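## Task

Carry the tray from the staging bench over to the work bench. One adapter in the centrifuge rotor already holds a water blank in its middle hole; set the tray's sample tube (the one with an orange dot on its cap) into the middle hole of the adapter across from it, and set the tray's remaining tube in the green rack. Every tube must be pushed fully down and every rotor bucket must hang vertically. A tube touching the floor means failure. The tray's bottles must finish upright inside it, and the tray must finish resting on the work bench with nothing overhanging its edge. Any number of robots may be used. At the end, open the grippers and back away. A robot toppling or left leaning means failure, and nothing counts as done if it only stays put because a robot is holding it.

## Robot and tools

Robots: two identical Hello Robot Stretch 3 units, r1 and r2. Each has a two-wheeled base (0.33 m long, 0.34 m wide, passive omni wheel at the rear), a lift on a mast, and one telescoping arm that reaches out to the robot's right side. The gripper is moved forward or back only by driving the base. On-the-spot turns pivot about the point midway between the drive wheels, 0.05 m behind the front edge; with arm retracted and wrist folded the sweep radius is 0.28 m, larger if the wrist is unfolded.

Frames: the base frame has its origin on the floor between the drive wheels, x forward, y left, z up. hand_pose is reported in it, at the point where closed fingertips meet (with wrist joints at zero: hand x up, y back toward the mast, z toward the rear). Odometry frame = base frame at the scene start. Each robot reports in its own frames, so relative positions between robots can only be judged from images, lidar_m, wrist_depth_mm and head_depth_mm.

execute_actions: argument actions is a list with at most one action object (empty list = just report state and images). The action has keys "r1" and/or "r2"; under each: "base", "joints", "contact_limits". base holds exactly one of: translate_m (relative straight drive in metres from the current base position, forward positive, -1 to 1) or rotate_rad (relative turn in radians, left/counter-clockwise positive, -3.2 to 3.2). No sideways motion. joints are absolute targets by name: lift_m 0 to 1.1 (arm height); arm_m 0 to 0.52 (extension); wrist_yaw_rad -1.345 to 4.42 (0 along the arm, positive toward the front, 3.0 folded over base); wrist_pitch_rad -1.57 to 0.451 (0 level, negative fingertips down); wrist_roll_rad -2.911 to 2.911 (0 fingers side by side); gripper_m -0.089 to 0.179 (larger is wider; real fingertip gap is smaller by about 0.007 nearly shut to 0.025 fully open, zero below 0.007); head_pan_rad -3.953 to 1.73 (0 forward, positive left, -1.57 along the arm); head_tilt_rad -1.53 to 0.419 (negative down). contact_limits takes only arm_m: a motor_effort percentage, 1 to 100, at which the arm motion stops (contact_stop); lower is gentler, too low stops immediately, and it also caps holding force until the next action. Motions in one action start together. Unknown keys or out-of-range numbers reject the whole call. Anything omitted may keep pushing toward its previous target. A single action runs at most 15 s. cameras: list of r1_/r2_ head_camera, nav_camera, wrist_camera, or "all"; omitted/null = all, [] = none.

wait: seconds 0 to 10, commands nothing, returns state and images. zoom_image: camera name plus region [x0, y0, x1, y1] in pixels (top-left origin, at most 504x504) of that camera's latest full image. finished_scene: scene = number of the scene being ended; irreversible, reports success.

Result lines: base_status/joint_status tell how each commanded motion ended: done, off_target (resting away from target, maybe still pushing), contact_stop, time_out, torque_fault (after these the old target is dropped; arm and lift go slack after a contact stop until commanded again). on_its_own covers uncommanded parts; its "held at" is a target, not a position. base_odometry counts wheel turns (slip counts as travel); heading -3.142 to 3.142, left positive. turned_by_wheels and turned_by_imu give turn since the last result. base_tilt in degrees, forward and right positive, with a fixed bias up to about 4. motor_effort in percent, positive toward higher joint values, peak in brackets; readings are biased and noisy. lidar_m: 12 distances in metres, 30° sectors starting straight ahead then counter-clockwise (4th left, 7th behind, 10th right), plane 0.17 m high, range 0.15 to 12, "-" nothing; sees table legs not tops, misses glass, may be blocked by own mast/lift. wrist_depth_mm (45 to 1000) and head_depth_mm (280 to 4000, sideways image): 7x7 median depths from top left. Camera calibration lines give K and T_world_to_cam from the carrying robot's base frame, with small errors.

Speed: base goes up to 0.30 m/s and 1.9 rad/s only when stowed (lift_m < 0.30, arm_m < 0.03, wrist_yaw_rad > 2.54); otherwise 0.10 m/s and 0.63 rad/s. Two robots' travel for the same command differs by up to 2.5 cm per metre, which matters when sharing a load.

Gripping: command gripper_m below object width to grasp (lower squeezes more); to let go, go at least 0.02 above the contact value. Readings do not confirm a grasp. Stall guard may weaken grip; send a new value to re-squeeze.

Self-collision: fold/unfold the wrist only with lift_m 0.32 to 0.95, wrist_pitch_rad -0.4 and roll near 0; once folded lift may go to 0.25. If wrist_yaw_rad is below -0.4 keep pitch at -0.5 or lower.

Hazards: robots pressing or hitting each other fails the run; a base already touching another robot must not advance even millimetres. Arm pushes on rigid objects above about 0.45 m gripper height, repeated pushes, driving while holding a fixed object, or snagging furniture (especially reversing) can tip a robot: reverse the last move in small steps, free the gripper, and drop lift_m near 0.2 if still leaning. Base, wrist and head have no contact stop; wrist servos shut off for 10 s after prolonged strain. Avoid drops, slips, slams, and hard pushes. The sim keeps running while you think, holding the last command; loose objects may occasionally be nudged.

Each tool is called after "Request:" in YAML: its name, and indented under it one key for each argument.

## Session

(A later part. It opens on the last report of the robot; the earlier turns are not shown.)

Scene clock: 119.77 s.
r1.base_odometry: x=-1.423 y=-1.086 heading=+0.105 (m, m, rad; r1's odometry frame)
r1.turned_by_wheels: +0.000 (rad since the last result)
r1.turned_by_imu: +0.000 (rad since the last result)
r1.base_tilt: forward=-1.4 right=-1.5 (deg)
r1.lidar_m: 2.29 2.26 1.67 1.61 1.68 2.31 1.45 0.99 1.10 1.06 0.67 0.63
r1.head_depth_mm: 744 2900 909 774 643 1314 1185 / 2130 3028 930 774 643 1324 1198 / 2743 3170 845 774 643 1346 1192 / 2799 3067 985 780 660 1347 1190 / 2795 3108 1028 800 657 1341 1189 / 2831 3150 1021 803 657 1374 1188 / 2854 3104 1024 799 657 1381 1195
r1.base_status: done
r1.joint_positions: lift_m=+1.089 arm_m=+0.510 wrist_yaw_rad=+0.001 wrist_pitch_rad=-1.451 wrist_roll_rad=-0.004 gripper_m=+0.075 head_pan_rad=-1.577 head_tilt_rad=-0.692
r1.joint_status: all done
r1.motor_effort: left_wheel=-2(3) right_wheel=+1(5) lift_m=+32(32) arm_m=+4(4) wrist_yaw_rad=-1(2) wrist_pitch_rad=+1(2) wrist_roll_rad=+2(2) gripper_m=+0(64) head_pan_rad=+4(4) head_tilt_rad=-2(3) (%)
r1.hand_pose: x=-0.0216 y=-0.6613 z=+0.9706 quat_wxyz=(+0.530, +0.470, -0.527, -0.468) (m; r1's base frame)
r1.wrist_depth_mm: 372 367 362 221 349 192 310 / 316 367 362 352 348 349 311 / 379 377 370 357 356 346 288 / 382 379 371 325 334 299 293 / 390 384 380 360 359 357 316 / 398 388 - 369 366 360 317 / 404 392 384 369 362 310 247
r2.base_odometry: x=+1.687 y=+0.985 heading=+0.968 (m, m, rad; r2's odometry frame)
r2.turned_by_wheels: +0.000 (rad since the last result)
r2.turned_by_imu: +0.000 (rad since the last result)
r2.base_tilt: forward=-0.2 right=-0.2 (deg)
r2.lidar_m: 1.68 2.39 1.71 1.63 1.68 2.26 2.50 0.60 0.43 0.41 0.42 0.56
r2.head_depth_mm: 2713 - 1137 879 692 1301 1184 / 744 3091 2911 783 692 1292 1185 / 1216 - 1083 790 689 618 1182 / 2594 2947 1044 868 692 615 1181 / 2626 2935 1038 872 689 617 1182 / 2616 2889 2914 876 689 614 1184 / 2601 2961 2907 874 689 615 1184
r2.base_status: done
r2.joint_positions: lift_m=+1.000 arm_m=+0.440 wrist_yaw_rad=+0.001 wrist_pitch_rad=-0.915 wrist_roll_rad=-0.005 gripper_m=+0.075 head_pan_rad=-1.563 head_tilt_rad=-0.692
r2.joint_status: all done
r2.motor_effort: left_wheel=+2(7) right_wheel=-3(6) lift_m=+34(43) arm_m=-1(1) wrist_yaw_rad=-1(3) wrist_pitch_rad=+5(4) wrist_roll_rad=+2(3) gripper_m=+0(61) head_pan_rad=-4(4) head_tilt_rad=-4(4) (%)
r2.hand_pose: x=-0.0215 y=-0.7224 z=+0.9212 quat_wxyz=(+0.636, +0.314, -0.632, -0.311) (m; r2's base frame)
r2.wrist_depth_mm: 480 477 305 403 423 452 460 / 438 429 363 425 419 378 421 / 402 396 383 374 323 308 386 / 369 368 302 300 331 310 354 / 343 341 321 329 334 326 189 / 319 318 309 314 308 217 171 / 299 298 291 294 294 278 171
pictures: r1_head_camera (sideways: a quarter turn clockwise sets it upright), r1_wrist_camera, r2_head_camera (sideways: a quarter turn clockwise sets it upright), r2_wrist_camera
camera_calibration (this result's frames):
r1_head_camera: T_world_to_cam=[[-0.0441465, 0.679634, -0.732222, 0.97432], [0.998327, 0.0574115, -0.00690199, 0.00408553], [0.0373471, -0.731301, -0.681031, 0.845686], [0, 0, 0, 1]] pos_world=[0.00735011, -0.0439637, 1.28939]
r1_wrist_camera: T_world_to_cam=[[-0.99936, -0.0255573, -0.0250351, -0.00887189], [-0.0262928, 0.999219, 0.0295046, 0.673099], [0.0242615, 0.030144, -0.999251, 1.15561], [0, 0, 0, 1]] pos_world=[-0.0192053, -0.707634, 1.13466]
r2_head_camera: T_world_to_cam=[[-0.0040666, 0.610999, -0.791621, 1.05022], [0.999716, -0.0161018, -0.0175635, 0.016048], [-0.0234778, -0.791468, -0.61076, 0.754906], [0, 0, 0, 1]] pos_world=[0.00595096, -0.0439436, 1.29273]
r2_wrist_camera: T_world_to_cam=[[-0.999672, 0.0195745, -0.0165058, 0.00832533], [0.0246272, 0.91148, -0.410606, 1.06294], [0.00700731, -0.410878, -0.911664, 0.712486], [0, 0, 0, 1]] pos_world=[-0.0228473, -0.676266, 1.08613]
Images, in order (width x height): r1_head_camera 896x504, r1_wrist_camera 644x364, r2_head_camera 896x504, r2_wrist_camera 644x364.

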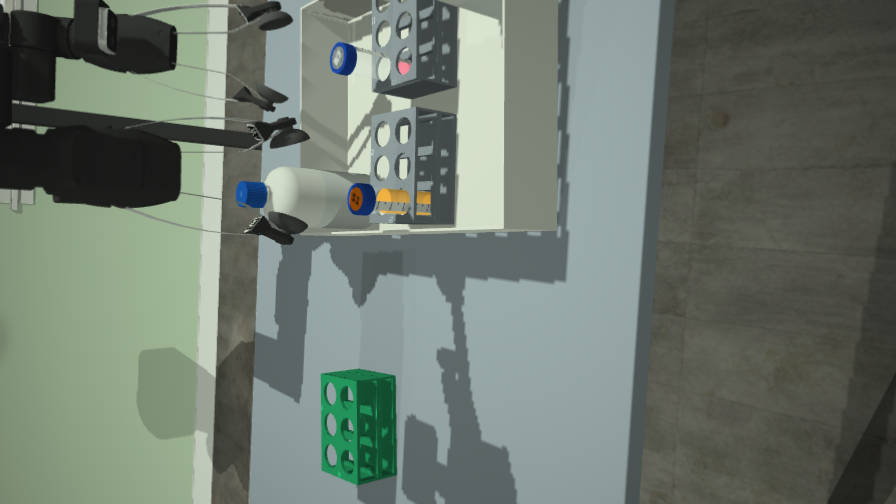

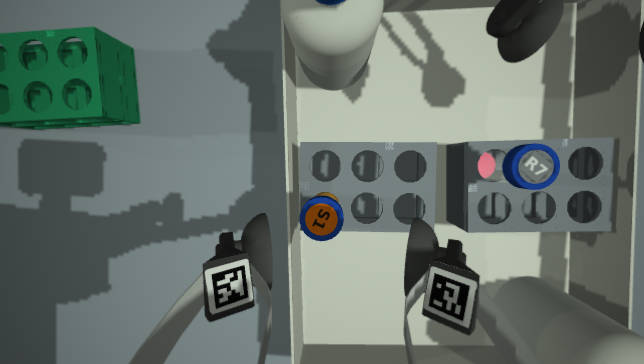

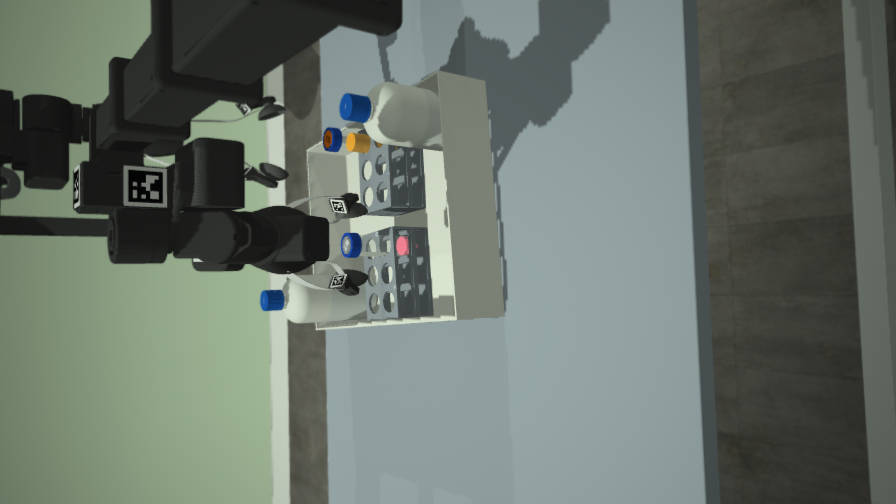

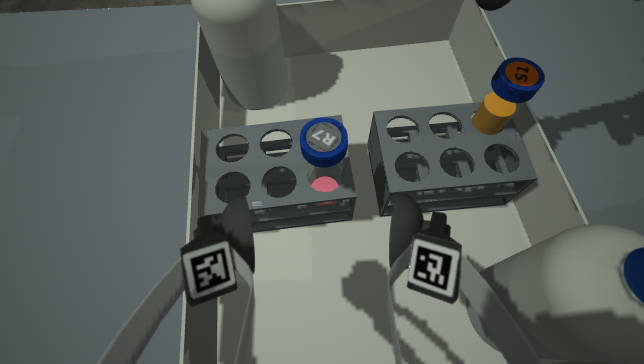

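Request:
execute_actions:
  actions:
    - {"r1":{"base":{"translate_m":0.009},"joints":{"arm_m":0.513,"lift_m":1.02}},"r2":{"joints":{"arm_m":0.505,"lift_m":0.975}}}
  cameras: ["r1_wrist_camera","r1_head_camera","r2_head_camera","r2_wrist_camera"]

Scene clock: 124.33 s.
r1.base_odometry: x=-1.414 y=-1.085 heading=+0.105 (m, m, rad; r1's odometry frame)
r1.turned_by_wheels: +0.000 (rad since the last result)
r1.turned_by_imu: +0.000 (rad since the last result)
r1.base_tilt: forward=-1.4 right=-1.4 (deg)
r1.lidar_m: 2.28 2.27 1.67 1.61 1.68 2.32 1.45 1.00 1.10 1.06 0.66 0.63
r1.head_depth_mm: 713 741 928 775 644 1314 1199 / - 2985 949 781 643 1351 1202 / 2758 - 835 774 642 1350 1201 / 2835 3139 1029 777 659 1339 1193 / 2781 3110 1021 802 659 1341 1199 / 2814 3162 1022 803 660 1379 1192 / 2826 3139 1023 802 658 1374 1192
r1.base_status: done
r1.joint_positions: lift_m=+1.021 arm_m=+0.513 wrist_yaw_rad=+0.001 wrist_pitch_rad=-1.451 wrist_roll_rad=-0.004 gripper_m=+0.075 head_pan_rad=-1.577 head_tilt_rad=-0.692
r1.joint_status: all done
r1.motor_effort: left_wheel=-2(4) right_wheel=+2(7) lift_m=+7(27) arm_m=+4(3) wrist_yaw_rad=-2(2) wrist_pitch_rad=+0(0) wrist_roll_rad=+2(2) gripper_m=+0(0) head_pan_rad=+4(4) head_tilt_rad=-4(3) (%)
r1.hand_pose: x=-0.0216 y=-0.6643 z=+0.9022 quat_wxyz=(+0.530, +0.470, -0.527, -0.468) (m; r1's base frame)
r1.wrist_depth_mm: 267 298 296 192 281 280 275 / 266 301 296 290 286 280 131 / 308 306 298 293 289 285 140 / 312 308 304 238 263 231 166 / 316 312 308 226 268 248 232 / 322 317 - 303 299 293 290 / 321 318 311 307 302 297 254
r2.base_odometry: x=+1.687 y=+0.985 heading=+0.968 (m, m, rad; r2's odometry frame)
r2.turned_by_wheels: +0.000 (rad since the last result)
r2.turned_by_imu: +0.000 (rad since the last result)
r2.base_tilt: forward=-0.2 right=-0.2 (deg)
r2.lidar_m: 1.68 2.38 1.71 1.63 1.68 2.26 2.50 0.60 0.43 0.41 0.42 0.57
r2.head_depth_mm: 2688 2944 - 845 692 1298 1194 / 1638 - 1137 782 690 1300 1189 / 774 - 1077 789 691 618 1194 / 2606 2954 1050 874 691 616 1175 / 2653 2918 1043 873 689 613 1191 / 2588 2953 2876 878 689 614 1179 / 2636 2940 2926 874 688 615 1188
r2.base_status: not commanded
r2.joint_positions: lift_m=+0.975 arm_m=+0.505 wrist_yaw_rad=+0.001 wrist_pitch_rad=-0.914 wrist_roll_rad=-0.005 gripper_m=+0.075 head_pan_rad=-1.563 head_tilt_rad=-0.692
r2.joint_status: all done
r2.motor_effort: left_wheel=+3(3) right_wheel=-3(3) lift_m=+33(33) arm_m=+3(3) wrist_yaw_rad=-1(1) wrist_pitch_rad=+5(5) wrist_roll_rad=+2(2) gripper_m=+1(0) head_pan_rad=-4(4) head_tilt_rad=-4(4) (%)
r2.hand_pose: x=-0.0215 y=-0.7871 z=+0.8964 quat_wxyz=(+0.636, +0.313, -0.633, -0.311) (m; r2's base frame)
r2.wrist_depth_mm: - 430 233 347 353 348 413 / 400 398 269 379 382 185 383 / 368 365 325 359 354 191 213 / 341 339 293 268 271 257 325 / 315 310 263 238 289 266 249 / 295 294 281 281 282 286 245 / 276 267 272 270 269 268 226
pictures: r1_head_camera (sideways: a quarter turn clockwise sets it upright), r1_wrist_camera, r2_head_camera (sideways: a quarter turn clockwise sets it upright), r2_wrist_camera
camera_calibration (this result's frames):
r1_head_camera: T_world_to_cam=[[-0.0441463, 0.679634, -0.732222, 0.97432], [0.998327, 0.0574113, -0.00690199, 0.00408553], [0.037347, -0.731301, -0.681031, 0.845686], [0, 0, 0, 1]] pos_world=[0.0073501, -0.0439637, 1.28939]
r1_wrist_camera: T_world_to_cam=[[-0.99936, -0.0255556, -0.0250352, -0.0106601], [-0.026291, 0.999219, 0.0294999, 0.678122], [0.0242618, 0.0301393, -0.999251, 1.08733], [0, 0, 0, 1]] pos_world=[-0.0192054, -0.710637, 1.06625]
r2_head_camera: T_world_to_cam=[[-0.00406645, 0.610999, -0.791621, 1.05022], [0.999716, -0.016102, -0.0175635, 0.016048], [-0.023478, -0.791468, -0.61076, 0.754906], [0, 0, 0, 1]] pos_world=[0.00595095, -0.0439436, 1.29273]
r2_wrist_camera: T_world_to_cam=[[-0.999651, 0.020208, -0.0170072, 0.0101256], [0.0254181, 0.911044, -0.411524, 1.11216], [0.00717822, -0.411813, -0.91124, 0.662149], [0, 0, 0, 1]] pos_world=[-0.0229, -0.740752, 1.06123]
Images, in order (width x height): r1_head_camera 896x504, r1_wrist_camera 644x364, r2_head_camera 896x504, r2_wrist_camera 644x364.

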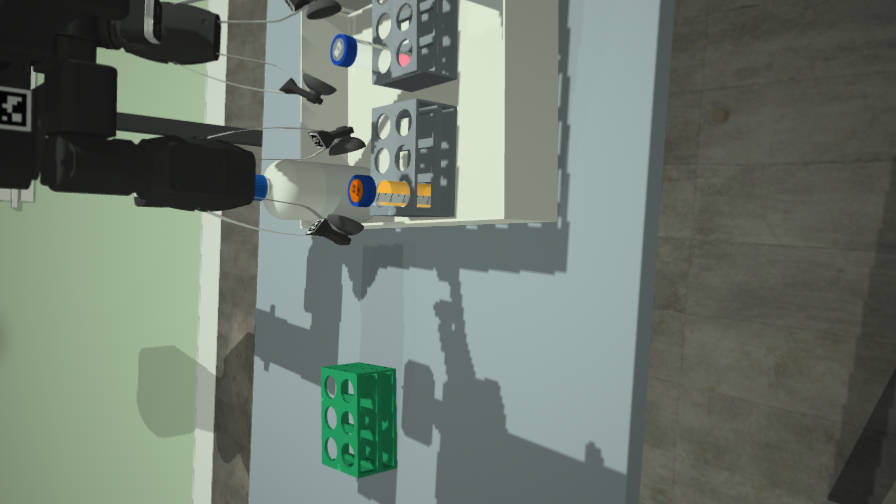

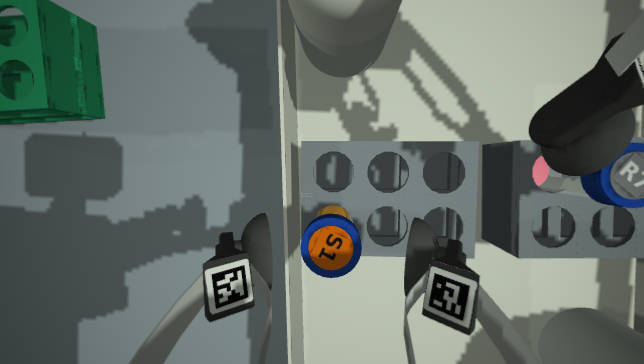

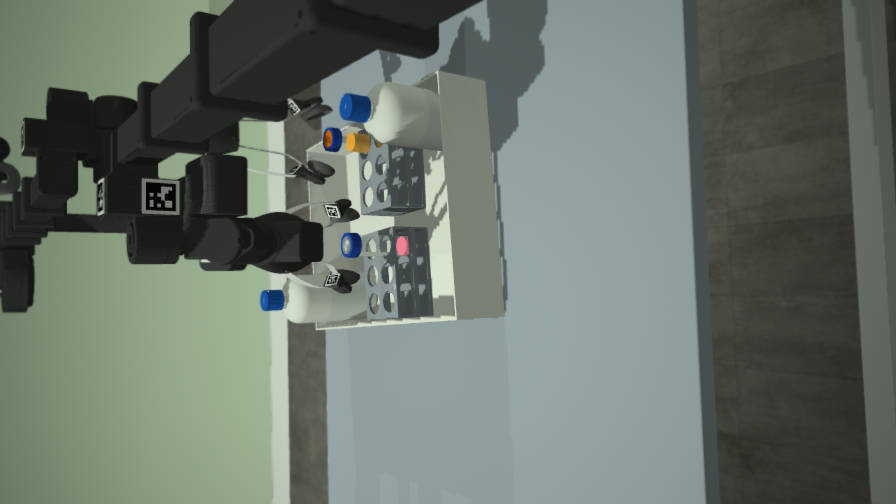

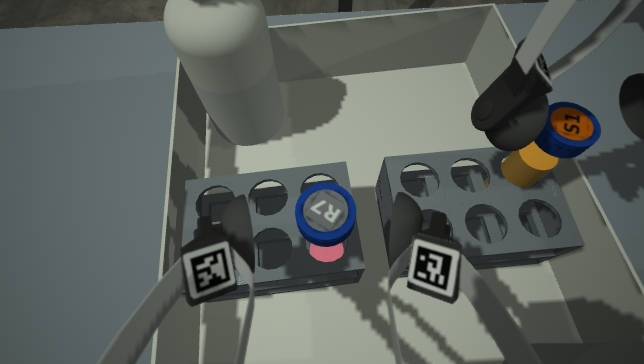

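Request:
execute_actions:
  actions:
    - {"r1":{"base":{"translate_m":0.004},"joints":{"lift_m":0.994}},"r2":{"joints":{"arm_m":0.513,"lift_m":0.942,"wrist_pitch_rad":-0.84}}}
  cameras: ["r1_wrist_camera","r2_wrist_camera"]

Scene clock: 127.27 s.
r1.base_odometry: x=-1.410 y=-1.085 heading=+0.105 (m, m, rad; r1's odometry frame)
r1.turned_by_wheels: +0.000 (rad since the last result)
r1.turned_by_imu: +0.000 (rad since the last result)
r1.base_tilt: forward=-1.5 right=-1.5 (deg)
r1.lidar_m: 2.27 2.27 1.67 1.61 1.68 2.31 1.45 1.00 1.10 1.06 0.65 0.62
r1.head_depth_mm: - 752 910 773 641 1315 1193 / - 2964 930 774 643 1344 1189 / 2790 - 838 773 643 1345 1195 / 2799 3059 1024 805 659 1351 1195 / 2759 3111 1021 796 659 1352 1197 / 2863 3117 1022 801 658 1370 1187 / 2849 3123 1026 802 656 1372 1200
r1.base_status: done
r1.joint_positions: lift_m=+0.995 arm_m=+0.513 wrist_yaw_rad=+0.001 wrist_pitch_rad=-1.451 wrist_roll_rad=-0.004 gripper_m=+0.075 head_pan_rad=-1.577 head_tilt_rad=-0.692
r1.joint_status: all done
r1.motor_effort: left_wheel=-2(4) right_wheel=+2(6) lift_m=+8(7) arm_m=+4(4) wrist_yaw_rad=-2(1) wrist_pitch_rad=+1(1) wrist_roll_rad=+2(2) gripper_m=-1(0) head_pan_rad=+4(4) head_tilt_rad=-2(3) (%)
r1.hand_pose: x=-0.0216 y=-0.6643 z=+0.8762 quat_wxyz=(+0.530, +0.470, -0.527, -0.468) (m; r1's base frame)
r1.wrist_depth_mm: 255 274 267 199 257 254 250 / 251 273 272 262 261 259 254 / 284 276 274 252 260 258 134 / 286 283 282 211 209 221 141 / 287 283 281 198 229 222 204 / 291 290 - 233 274 267 263 / 294 291 286 278 276 270 258
r2.base_odometry: x=+1.687 y=+0.985 heading=+0.968 (m, m, rad; r2's odometry frame)
r2.turned_by_wheels: +0.000 (rad since the last result)
r2.turned_by_imu: +0.000 (rad since the last result)
r2.base_tilt: forward=-0.2 right=-0.2 (deg)
r2.lidar_m: 1.69 2.38 1.71 1.63 1.68 2.25 2.49 0.60 0.43 0.41 0.42 0.56
r2.head_depth_mm: 2701 2961 - - 671 1301 1191 / 2579 2857 901 782 693 1291 1188 / 871 - 1074 793 692 617 1194 / 1411 2831 1028 870 688 615 1191 / 2646 2957 1036 872 690 615 1190 / 2632 2944 2861 869 687 616 1179 / 2623 2911 2907 874 688 614 1184
r2.base_status: not commanded
r2.joint_positions: lift_m=+0.942 arm_m=+0.513 wrist_yaw_rad=+0.001 wrist_pitch_rad=-0.856 wrist_roll_rad=-0.005 gripper_m=+0.075 head_pan_rad=-1.563 head_tilt_rad=-0.692
r2.joint_status: all done
r2.motor_effort: left_wheel=+2(2) right_wheel=-3(3) lift_m=+33(34) arm_m=+4(4) wrist_yaw_rad=-1(1) wrist_pitch_rad=+5(5) wrist_roll_rad=+1(1) gripper_m=+0(1) head_pan_rad=-4(4) head_tilt_rad=-4(4) (%)
r2.hand_pose: x=-0.0214 y=-0.8075 z=+0.8717 quat_wxyz=(+0.645, +0.295, -0.641, -0.293) (m; r2's base frame)
r2.wrist_depth_mm: - 414 212 421 329 343 406 / 389 378 239 353 360 319 356 / 348 341 291 340 336 180 180 / 317 307 310 302 268 232 227 / 293 280 261 157 275 223 223 / 269 262 232 204 254 232 220 / 250 236 240 245 244 242 237
pictures: r1_wrist_camera, r2_wrist_camera
camera_calibration (this result's frames):
r1_wrist_camera: T_world_to_cam=[[-0.99936, -0.0255554, -0.0250352, -0.011311], [-0.0262908, 0.999219, 0.0294999, 0.67889], [0.0242617, 0.0301393, -0.999251, 1.06135], [0, 0, 0, 1]] pos_world=[-0.0192054, -0.710637, 1.04025]
r2_wrist_camera: T_world_to_cam=[[-0.999651, 0.0191384, -0.0182103, 0.0103231], [0.0254024, 0.885636, -0.463684, 1.14554], [0.00725349, -0.463985, -0.885813, 0.566985], [0, 0, 0, 1]] pos_world=[-0.0228926, -0.751659, 1.0336]
Images, in order (width x height): r1_wrist_camera 644x364, r2_wrist_camera 644x364.

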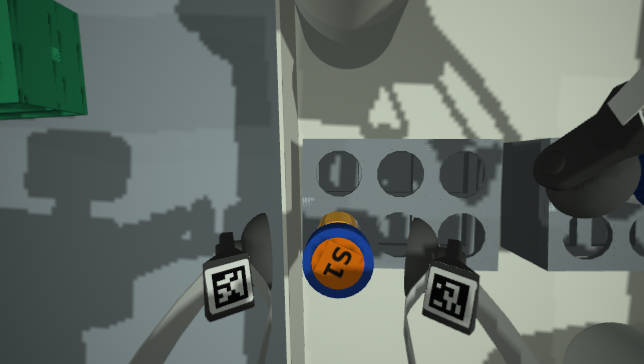

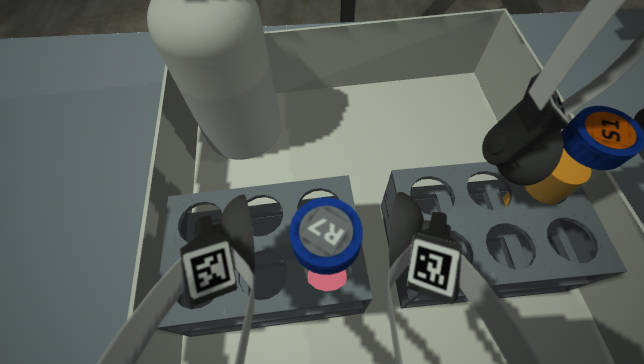

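Request:
execute_actions:
  actions:
    - {"r1":{"joints":{"gripper_m":-0.005}},"r2":{"joints":{"gripper_m":-0.005}}}
  cameras: []

Request:
execute_actions:
  actions:
    - {"r1":{"joints":{"lift_m":1.095}},"r2":{"joints":{"lift_m":1.05}}}
  cameras: ["r1_wrist_camera","r1_head_camera","r2_head_camera","r2_wrist_camera"]

Scene clock: 130.10 s.
r1.base_odometry: x=-1.410 y=-1.085 heading=+0.105 (m, m, rad; r1's odometry frame)
r1.turned_by_wheels: +0.000 (rad since the last result)
r1.turned_by_imu: +0.000 (rad since the last result)
r1.base_tilt: forward=-1.5 right=-1.4 (deg)
r1.lidar_m: 2.28 2.27 1.67 1.61 1.68 2.32 1.45 1.00 1.09 1.06 0.65 0.62
r1.head_depth_mm: - 750 911 778 643 1317 1198 / - 3035 944 777 644 1336 1206 / 2755 - 835 775 644 1342 1191 / 2784 3051 1022 799 659 1347 1196 / 2826 3105 1022 801 660 1342 1196 / 2797 3145 1023 802 659 1363 1192 / 2874 3107 1021 803 659 1367 1197
r1.base_status: not commanded
r1.joint_positions: lift_m=+0.995 arm_m=+0.513 wrist_yaw_rad=+0.001 wrist_pitch_rad=-1.451 wrist_roll_rad=-0.004 gripper_m=-0.004 head_pan_rad=-1.577 head_tilt_rad=-0.692
r1.joint_status: all done
r1.motor_effort: left_wheel=-2(2) right_wheel=+2(2) lift_m=+8(8) arm_m=+4(4) wrist_yaw_rad=-2(2) wrist_pitch_rad=+0(0) wrist_roll_rad=+2(2) gripper_m=-15(96) head_pan_rad=+4(3) head_tilt_rad=-3(3) (%)
r1.hand_pose: x=-0.0216 y=-0.6643 z=+0.8762 quat_wxyz=(+0.530, +0.470, -0.527, -0.468) (m; r1's base frame)
r1.wrist_depth_mm: 253 272 269 199 257 254 249 / 252 273 273 262 258 256 252 / 280 279 274 252 262 257 229 / 285 280 274 211 210 221 147 / 290 282 281 170 209 223 204 / 293 285 283 150 - 265 265 / 295 292 285 276 277 269 260
r2.base_odometry: x=+1.687 y=+0.985 heading=+0.968 (m, m, rad; r2's odometry frame)
r2.turned_by_wheels: +0.000 (rad since the last result)
r2.turned_by_imu: +0.000 (rad since the last result)
r2.base_tilt: forward=-0.1 right=-0.2 (deg)
r2.lidar_m: 1.68 2.38 1.71 1.63 1.67 2.25 2.49 0.60 0.43 0.41 0.42 0.56
r2.head_depth_mm: 2684 2991 - - 672 1294 1195 / 2571 2819 892 780 691 1303 1182 / 873 - 1083 791 690 618 1189 / 1411 2862 988 870 689 617 1184 / 2650 2953 1036 869 691 618 1191 / 2627 2929 2955 872 688 616 1183 / 2618 2922 2905 873 690 617 1183
r2.base_status: not commanded
r2.joint_positions: lift_m=+0.942 arm_m=+0.513 wrist_yaw_rad=+0.001 wrist_pitch_rad=-0.856 wrist_roll_rad=-0.005 gripper_m=-0.004 head_pan_rad=-1.563 head_tilt_rad=-0.692
r2.joint_status: all done
r2.motor_effort: left_wheel=+1(2) right_wheel=-3(3) lift_m=+33(33) arm_m=+4(3) wrist_yaw_rad=-1(1) wrist_pitch_rad=+5(5) wrist_roll_rad=+1(1) gripper_m=-13(90) head_pan_rad=-4(4) head_tilt_rad=-4(4) (%)
r2.hand_pose: x=-0.0214 y=-0.8075 z=+0.8717 quat_wxyz=(+0.645, +0.295, -0.641, -0.293) (m; r2's base frame)
r2.wrist_depth_mm: - 409 210 423 329 344 403 / 384 377 240 355 358 324 163 / 349 339 292 339 334 322 174 / 317 305 311 304 268 238 220 / 291 280 256 152 246 224 223 / 269 218 219 203 255 230 219 / 250 234 242 245 242 243 235
pictures: none
No camera images: the call's "cameras" was empty. Leave "cameras" out to get every camera's image.

Scene clock: 131.90 s.
r1.base_odometry: x=-1.410 y=-1.085 heading=+0.105 (m, m, rad; r1's odometry frame)
r1.turned_by_wheels: +0.000 (rad since the last result)
r1.turned_by_imu: +0.000 (rad since the last result)
r1.base_tilt: forward=-1.5 right=-1.5 (deg)
r1.lidar_m: 2.27 2.26 1.67 1.61 1.68 2.31 1.45 1.00 1.10 1.06 0.65 0.62
r1.head_depth_mm: 681 3021 931 776 642 1303 1192 / 2666 3020 943 774 646 1343 1192 / 2762 3130 808 775 643 1341 1199 / 2811 3058 1000 803 659 1340 1185 / 2830 3110 1025 804 660 1350 1197 / 2797 3035 1025 801 659 1365 1203 / 2846 3098 1021 802 661 1375 1182
r1.base_status: not commanded
r1.joint_positions: lift_m=+1.094 arm_m=+0.513 wrist_yaw_rad=+0.001 wrist_pitch_rad=-1.451 wrist_roll_rad=-0.004 gripper_m=-0.004 head_pan_rad=-1.577 head_tilt_rad=-0.692
r1.joint_status: all done
r1.motor_effort: left_wheel=-2(2) right_wheel=+1(1) lift_m=+32(32) arm_m=+4(4) wrist_yaw_rad=-2(2) wrist_pitch_rad=+0(1) wrist_roll_rad=+2(2) gripper_m=-15(15) head_pan_rad=+4(4) head_tilt_rad=-3(4) (%)
r1.hand_pose: x=-0.0216 y=-0.6643 z=+0.9756 quat_wxyz=(+0.530, +0.470, -0.527, -0.468) (m; r1's base frame)
r1.wrist_depth_mm: 377 371 366 226 352 342 328 / 323 355 370 359 358 350 328 / 368 384 374 364 359 356 310 / 391 378 376 360 362 303 144 / 398 386 386 171 350 336 303 / 395 392 383 149 - 364 319 / 399 394 391 380 370 347 256
r2.base_odometry: x=+1.687 y=+0.985 heading=+0.968 (m, m, rad; r2's odometry frame)
r2.turned_by_wheels: +0.000 (rad since the last result)
r2.turned_by_imu: +0.000 (rad since the last result)
r2.base_tilt: forward=-0.2 right=-0.3 (deg)
r2.lidar_m: 1.69 2.38 1.71 1.63 1.68 2.25 2.50 0.60 0.43 0.41 0.42 0.56
r2.head_depth_mm: - 3064 1206 878 692 1286 1188 / - 2979 1150 783 692 1293 1181 / - 3006 1084 790 691 617 1187 / 2601 - 1031 868 692 616 1185 / 2634 2927 1038 870 693 617 1185 / 2650 2884 2892 871 692 614 1188 / 2615 2918 2903 876 689 615 1180
r2.base_status: not commanded
r2.joint_positions: lift_m=+1.050 arm_m=+0.513 wrist_yaw_rad=+0.001 wrist_pitch_rad=-0.856 wrist_roll_rad=-0.005 gripper_m=-0.004 head_pan_rad=-1.563 head_tilt_rad=-0.692
r2.joint_status: all done
r2.motor_effort: left_wheel=+2(2) right_wheel=-3(3) lift_m=+51(54) arm_m=+4(4) wrist_yaw_rad=-1(2) wrist_pitch_rad=+4(5) wrist_roll_rad=+1(1) gripper_m=-13(13) head_pan_rad=-4(4) head_tilt_rad=-4(4) (%)
r2.hand_pose: x=-0.0214 y=-0.8075 z=+0.9792 quat_wxyz=(+0.645, +0.295, -0.641, -0.293) (m; r2's base frame)
r2.wrist_depth_mm: - - - - - - - / - - - - - 520 496 / 494 484 308 437 448 406 181 / 449 444 385 435 435 357 217 / 407 408 386 152 339 337 395 / 377 377 322 307 313 315 367 / 353 352 317 338 340 337 337
pictures: r1_head_camera (sideways: a quarter turn clockwise sets it upright), r1_wrist_camera, r2_head_camera (sideways: a quarter turn clockwise sets it upright), r2_wrist_camera
camera_calibration (this result's frames):
r1_head_camera: T_world_to_cam=[[-0.0441463, 0.679634, -0.732222, 0.97432], [0.998327, 0.0574113, -0.00690199, 0.00408553], [0.037347, -0.731301, -0.681031, 0.845686], [0, 0, 0, 1]] pos_world=[0.0073501, -0.0439637, 1.28939]
r1_wrist_camera: T_world_to_cam=[[-0.99936, -0.0255553, -0.0250352, -0.00882267], [-0.0262907, 0.999219, 0.0294999, 0.675958], [0.0242618, 0.0301393, -0.999251, 1.16067], [0, 0, 0, 1]] pos_world=[-0.0192054, -0.710637, 1.13964]
r2_head_camera: T_world_to_cam=[[-0.0040666, 0.610999, -0.791621, 1.05022], [0.999716, -0.0161018, -0.0175635, 0.016048], [-0.0234778, -0.791468, -0.61076, 0.754906], [0, 0, 0, 1]] pos_world=[0.00595096, -0.0439436, 1.29273]
r2_wrist_camera: T_world_to_cam=[[-0.999651, 0.019136, -0.0182118, 0.0122799], [0.0254015, 0.885599, -0.463755, 1.19542], [0.00725397, -0.464056, -0.885776, 0.662063], [0, 0, 0, 1]] pos_world=[-0.0228925, -0.751667, 1.14105]
Images, in order (width x height): r1_head_camera 896x504, r1_wrist_camera 644x364, r2_head_camera 896x504, r2_wrist_camera 644x364.

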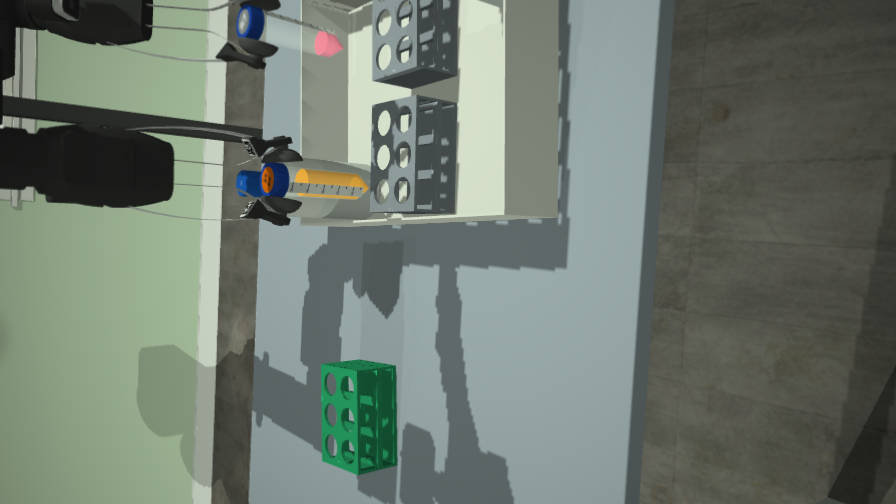

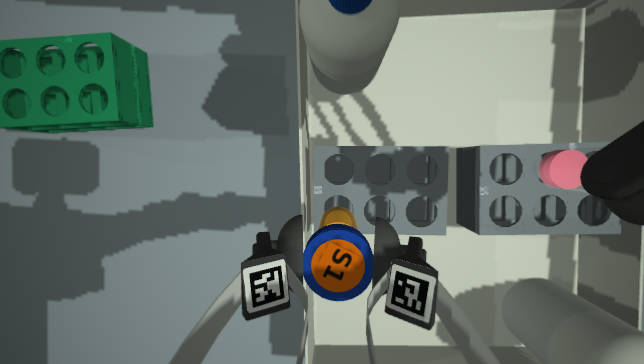

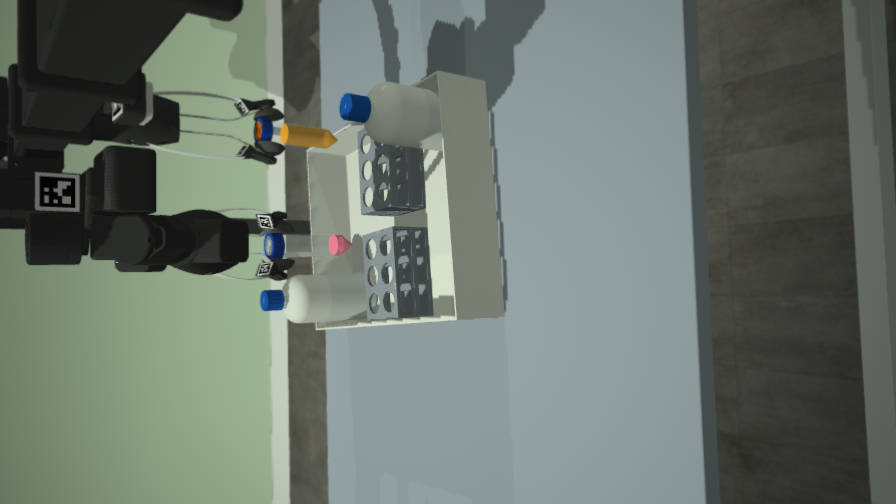

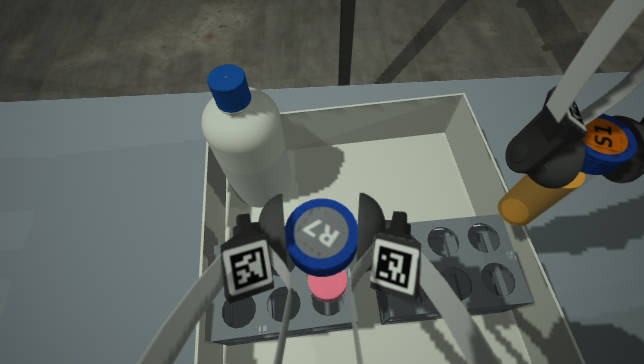

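Request:
execute_actions:
  actions:
    - {"r1":{"joints":{"arm_m":0.29,"head_pan_rad":-1.9,"head_tilt_rad":-0.75}},"r2":{"joints":{"lift_m":1.09}}}
  cameras: []

Request:
execute_actions:
  actions:
    - {"r1":{"base":{"translate_m":-1.0}},"r2":{"base":{"translate_m":-0.452}}}
  cameras: []

Request:
execute_actions:
  actions:
    - {"r2":{"joints":{"arm_m":0.402,"lift_m":1.03}}}
  cameras: ["r1_nav_camera","r1_head_camera","r2_head_camera","r2_wrist_camera"]

Scene clock: 138.03 s.
r1.base_odometry: x=-1.410 y=-1.085 heading=+0.105 (m, m, rad; r1's odometry frame)
r1.turned_by_wheels: +0.000 (rad since the last result)
r1.turned_by_imu: +0.000 (rad since the last result)
r1.base_tilt: forward=-1.5 right=-1.4 (deg)
r1.lidar_m: 2.27 2.26 1.67 1.61 1.68 2.31 1.45 1.00 1.09 1.06 0.65 0.63
r1.head_depth_mm: 3149 1248 940 755 1460 1334 1170 / 3071 3051 913 705 682 1332 1171 / 2953 3094 865 701 679 1331 1169 / 2917 1144 935 699 664 1334 1179 / 2867 2953 929 660 648 1340 1169 / - - 838 719 633 1329 1171 / 2699 2891 944 757 631 1309 1175
r1.base_status: not commanded
r1.joint_positions: lift_m=+1.094 arm_m=+0.290 wrist_yaw_rad=+0.001 wrist_pitch_rad=-1.451 wrist_roll_rad=-0.003 gripper_m=-0.004 head_pan_rad=-1.893 head_tilt_rad=-0.741
r1.joint_status: all done
r1.motor_effort: left_wheel=-3(2) right_wheel=+1(1) lift_m=+32(32) arm_m=-4(4) wrist_yaw_rad=-1(2) wrist_pitch_rad=+1(0) wrist_roll_rad=+2(3) gripper_m=-17(15) head_pan_rad=-5(35) head_tilt_rad=-5(9) (%)
r1.hand_pose: x=-0.0216 y=-0.4421 z=+0.9756 quat_wxyz=(+0.530, +0.470, -0.528, -0.468) (m; r1's base frame)
r1.wrist_depth_mm: 377 373 364 360 352 349 332 / 382 375 370 367 356 352 242 / 384 385 372 368 361 355 273 / 390 383 378 369 366 354 359 / - - 382 171 369 367 361 / - - - 149 - - - / - - - - - - -
r2.base_odometry: x=+1.687 y=+0.985 heading=+0.968 (m, m, rad; r2's odometry frame)
r2.turned_by_wheels: +0.000 (rad since the last result)
r2.turned_by_imu: +0.000 (rad since the last result)
r2.base_tilt: forward=-0.1 right=-0.2 (deg)
r2.lidar_m: 1.68 2.39 1.70 1.63 1.68 2.25 2.49 0.60 0.43 0.41 0.42 0.56
r2.head_depth_mm: 2794 3035 1206 877 692 1300 1192 / 2668 3000 2942 783 689 1288 1190 / - 2910 1091 787 694 617 1188 / 2604 2969 1082 871 691 617 1188 / 2621 2969 1046 871 689 616 1184 / 2661 2927 2869 875 690 615 1186 / 2578 2900 2910 871 691 615 1187
r2.base_status: not commanded
r2.joint_positions: lift_m=+1.090 arm_m=+0.513 wrist_yaw_rad=+0.001 wrist_pitch_rad=-0.856 wrist_roll_rad=-0.005 gripper_m=-0.004 head_pan_rad=-1.563 head_tilt_rad=-0.692
r2.joint_status: all done
r2.motor_effort: left_wheel=+2(2) right_wheel=-3(3) lift_m=+51(52) arm_m=+3(4) wrist_yaw_rad=+0(1) wrist_pitch_rad=+5(4) wrist_roll_rad=+1(1) gripper_m=-13(13) head_pan_rad=-4(4) head_tilt_rad=-4(4) (%)
r2.hand_pose: x=-0.0214 y=-0.8075 z=+1.0192 quat_wxyz=(+0.645, +0.295, -0.641, -0.293) (m; r2's base frame)
r2.wrist_depth_mm: - - - - - - - / - - - - - - - / 549 538 349 485 484 523 530 / 494 488 398 480 477 469 478 / 452 449 437 152 438 429 439 / 419 420 357 345 356 360 408 / 387 387 372 375 378 369 379
pictures: none
No camera images: the call's "cameras" was empty. Leave "cameras" out to get every camera's image.

Scene clock: 148.97 s.
r1.base_odometry: x=-2.404 y=-1.189 heading=+0.105 (m, m, rad; r1's odometry frame)
r1.turned_by_wheels: +0.000 (rad since the last result)
r1.turned_by_imu: +0.000 (rad since the last result)
r1.base_tilt: forward=-1.4 right=-1.5 (deg)
r1.lidar_m: 3.23 2.28 1.68 1.62 1.69 2.07 1.99 0.52 0.39 0.41 1.09 1.51
r1.head_depth_mm: 910 1033 950 691 687 898 1149 / 886 1004 973 694 675 840 1136 / 862 990 893 781 839 813 1110 / 869 979 1061 1032 911 882 1135 / 2859 2988 2402 1123 1521 1335 1157 / - - 2226 758 650 803 1152 / 2708 2902 945 757 633 1313 1181
r1.base_status: done
r1.joint_positions: lift_m=+1.094 arm_m=+0.290 wrist_yaw_rad=+0.001 wrist_pitch_rad=-1.451 wrist_roll_rad=-0.003 gripper_m=-0.004 head_pan_rad=-1.893 head_tilt_rad=-0.741
r1.joint_status: not commanded
r1.motor_effort: left_wheel=-2(5) right_wheel=+2(3) lift_m=+32(32) arm_m=-4(4) wrist_yaw_rad=-2(2) wrist_pitch_rad=+0(0) wrist_roll_rad=+1(2) gripper_m=-14(16) head_pan_rad=-5(5) head_tilt_rad=-4(4) (%)
r1.hand_pose: x=-0.0216 y=-0.4421 z=+0.9756 quat_wxyz=(+0.530, +0.470, -0.528, -0.468) (m; r1's base frame)
r1.wrist_depth_mm: 372 369 367 - 559 411 306 / 383 379 368 - 555 402 310 / 389 386 377 - 571 394 313 / 393 384 372 - 568 383 317 / - 389 379 170 - 414 317 / - - - 149 - - - / - - - - - - -
r2.base_odometry: x=+1.431 y=+0.612 heading=+0.968 (m, m, rad; r2's odometry frame)
r2.turned_by_wheels: +0.000 (rad since the last result)
r2.turned_by_imu: +0.002 (rad since the last result)
r2.base_tilt: forward=-0.2 right=-0.2 (deg)
r2.lidar_m: 1.74 2.36 1.69 1.62 1.67 2.24 2.06 2.27 0.44 0.42 0.43 0.58
r2.head_depth_mm: 2763 2991 2932 2143 691 709 1162 / 2767 2990 2922 879 690 785 988 / - 2963 1203 877 690 1298 1181 / 2633 2967 2919 847 691 1299 1182 / 2638 2973 2892 873 687 1290 1183 / 2607 2890 2967 875 691 1286 1186 / 2622 2971 1079 771 689 616 1188
r2.base_status: done
r2.joint_positions: lift_m=+1.090 arm_m=+0.513 wrist_yaw_rad=+0.001 wrist_pitch_rad=-0.856 wrist_roll_rad=-0.005 gripper_m=-0.004 head_pan_rad=-1.563 head_tilt_rad=-0.692
r2.joint_status: not commanded
r2.motor_effort: left_wheel=+2(3) right_wheel=-2(10) lift_m=+50(50) arm_m=+3(4) wrist_yaw_rad=-1(1) wrist_pitch_rad=+5(5) wrist_roll_rad=+1(1) gripper_m=-13(13) head_pan_rad=-4(4) head_tilt_rad=-5(4) (%)
r2.hand_pose: x=-0.0214 y=-0.8075 z=+1.0192 quat_wxyz=(+0.645, +0.295, -0.641, -0.293) (m; r2's base frame)
r2.wrist_depth_mm: - - - - - - - / - - - - - - - / 538 535 542 535 534 - - / 491 470 493 482 486 - - / 449 446 455 152 445 448 - / 359 413 408 401 404 407 - / 352 390 382 336 380 380 -
pictures: none
No camera images: the call's "cameras" was empty. Leave "cameras" out to get every camera's image.

Scene clock: 151.03 s.
r1.base_odometry: x=-2.404 y=-1.189 heading=+0.105 (m, m, rad; r1's odometry frame)
r1.turned_by_wheels: +0.000 (rad since the last result)
r1.turned_by_imu: +0.000 (rad since the last result)
r1.base_tilt: forward=-1.4 right=-1.5 (deg)
r1.lidar_m: 3.24 2.28 1.68 1.62 1.68 2.06 1.99 0.53 0.39 0.41 1.09 1.51
r1.head_depth_mm: 907 1033 949 693 690 899 1159 / 889 1008 973 691 676 846 1137 / 868 987 892 784 839 814 1119 / 865 985 1058 1034 912 887 1136 / 2895 3024 2386 1131 1508 1336 1155 / - - 2244 756 649 802 1156 / 2689 2881 940 756 635 1313 1176
r1.base_status: not commanded
r1.joint_positions: lift_m=+1.094 arm_m=+0.290 wrist_yaw_rad=+0.001 wrist_pitch_rad=-1.451 wrist_roll_rad=-0.003 gripper_m=-0.004 head_pan_rad=-1.893 head_tilt_rad=-0.741
r1.joint_status: not commanded
r1.motor_effort: left_wheel=-2(2) right_wheel=+1(2) lift_m=+32(32) arm_m=-3(4) wrist_yaw_rad=-2(2) wrist_pitch_rad=+1(0) wrist_roll_rad=+2(2) gripper_m=-15(15) head_pan_rad=-5(5) head_tilt_rad=-4(4) (%)
r1.hand_pose: x=-0.0216 y=-0.4421 z=+0.9756 quat_wxyz=(+0.530, +0.470, -0.528, -0.468) (m; r1's base frame)
r1.wrist_depth_mm: 381 373 363 - 554 414 304 / 384 373 369 - 556 397 307 / 379 382 372 - 573 396 317 / 393 387 375 - 568 390 312 / - 384 382 170 - 413 315 / - - - 149 - - - / - - - - - - -
r2.base_odometry: x=+1.431 y=+0.612 heading=+0.968 (m, m, rad; r2's odometry frame)
r2.turned_by_wheels: +0.000 (rad since the last result)
r2.turned_by_imu: +0.000 (rad since the last result)
r2.base_tilt: forward=-0.2 right=-0.2 (deg)
r2.lidar_m: 1.74 2.36 1.69 1.62 1.67 2.24 2.05 2.27 0.44 0.42 0.43 0.58
r2.head_depth_mm: 2591 - 2923 2142 695 708 1164 / 2623 3078 2907 879 692 787 982 / 2606 3109 1196 879 693 1294 1189 / 2641 2950 1060 839 691 1302 1190 / 2639 2984 2865 876 689 1295 1186 / 2644 2962 2914 879 693 1286 1190 / 2602 2925 1080 772 691 615 1185
r2.base_status: not commanded
r2.joint_positions: lift_m=+1.030 arm_m=+0.402 wrist_yaw_rad=+0.001 wrist_pitch_rad=-0.856 wrist_roll_rad=-0.005 gripper_m=-0.004 head_pan_rad=-1.563 head_tilt_rad=-0.692
r2.joint_status: all done
r2.motor_effort: left_wheel=+1(2) right_wheel=-2(2) lift_m=+34(43) arm_m=-1(2) wrist_yaw_rad=-1(1) wrist_pitch_rad=+5(5) wrist_roll_rad=+1(1) gripper_m=-13(13) head_pan_rad=-4(4) head_tilt_rad=-4(4) (%)
r2.hand_pose: x=-0.0214 y=-0.6971 z=+0.9597 quat_wxyz=(+0.645, +0.295, -0.641, -0.293) (m; r2's base frame)
r2.wrist_depth_mm: - - - 563 561 - - / 495 493 508 507 500 - - / 431 455 459 456 453 462 - / 360 415 416 417 413 409 - / 352 384 387 152 383 378 - / 310 357 349 324 348 351 - / 315 332 331 330 328 326 333
pictures: r1_head_camera (sideways: a quarter turn clockwise sets it upright), r1_nav_camera (sideways: a quarter turn counterclockwise sets it upright), r2_head_camera (sideways: a quarter turn clockwise sets it upright), r2_wrist_camera
camera_calibration (this result's frames):
r1_head_camera: T_world_to_cam=[[0.180367, 0.692795, -0.698214, 0.92863], [0.966794, -0.25553, -0.0037988, 0.000237538], [-0.181046, -0.674344, -0.715879, 0.892342], [0, 0, 0, 1]] pos_world=[-0.00616842, -0.0415445, 1.28719]
r1_nav_camera: T_world_to_cam=[[-0.179082, -0.626177, 0.758836, -0.940253], [-0.939527, 0.337708, 0.0569451, -0.0104276], [-0.291922, -0.702749, -0.648787, 0.808667], [0, 0, 0, 1]] pos_world=[0.0578885, -0.0169525, 1.23874]
r2_head_camera: T_world_to_cam=[[-0.00406667, 0.610999, -0.791621, 1.05022], [0.999716, -0.0161017, -0.0175635, 0.016048], [-0.0234777, -0.791468, -0.61076, 0.754906], [0, 0, 0, 1]] pos_world=[0.00595096, -0.0439436, 1.29273]
r2_wrist_camera: T_world_to_cam=[[-0.999651, 0.0191358, -0.0182164, 0.00981756], [0.0254044, 0.88554, -0.463869, 1.0887], [0.00725484, -0.464169, -0.885717, 0.695946], [0, 0, 0, 1]] pos_world=[-0.0228927, -0.64124, 1.1216]
Images, in order (width x height): r1_head_camera 896x504, r1_nav_camera 672x504, r2_head_camera 896x504, r2_wrist_camera 644x364.

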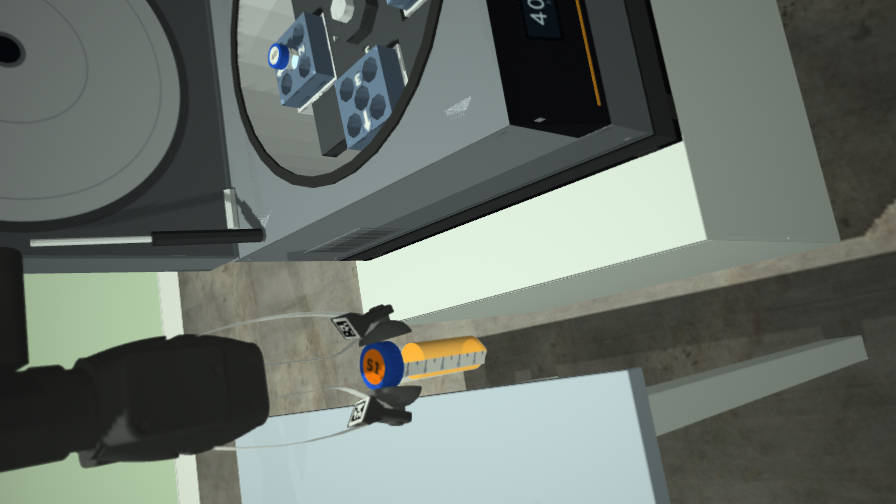

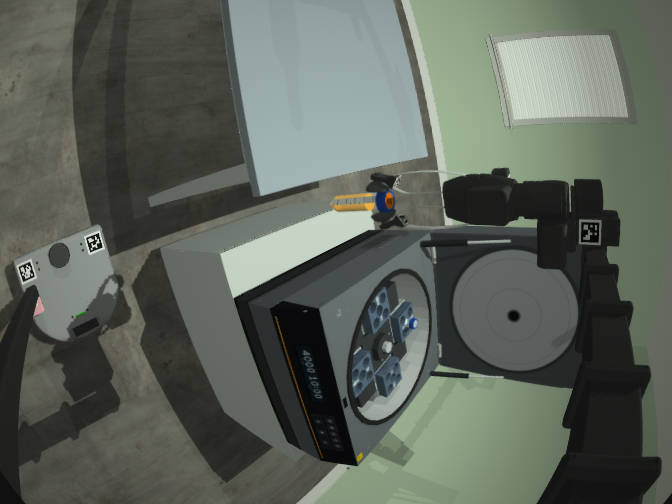

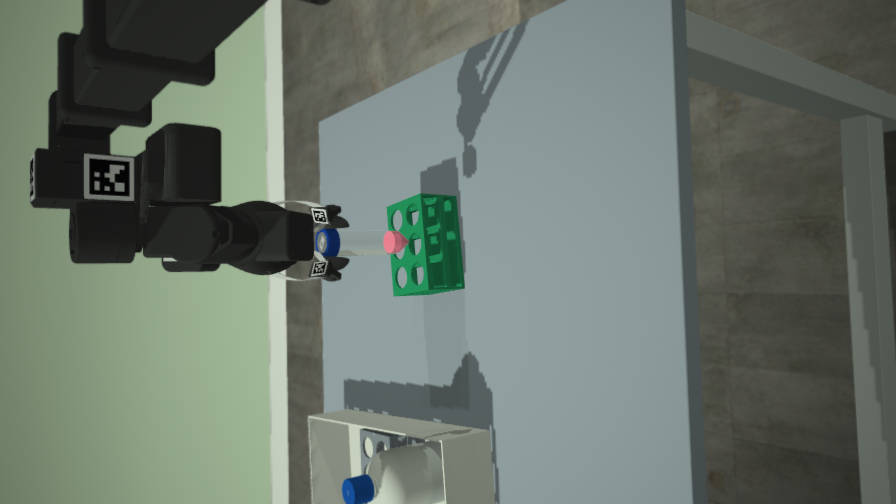

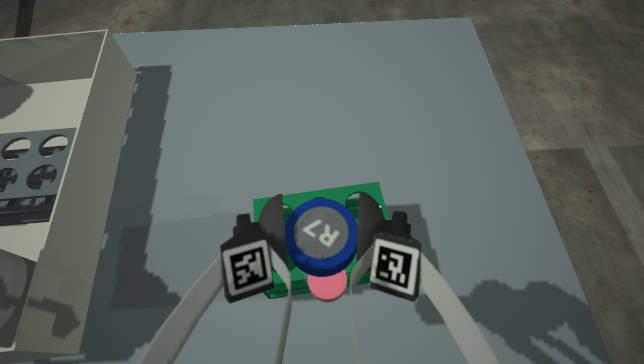

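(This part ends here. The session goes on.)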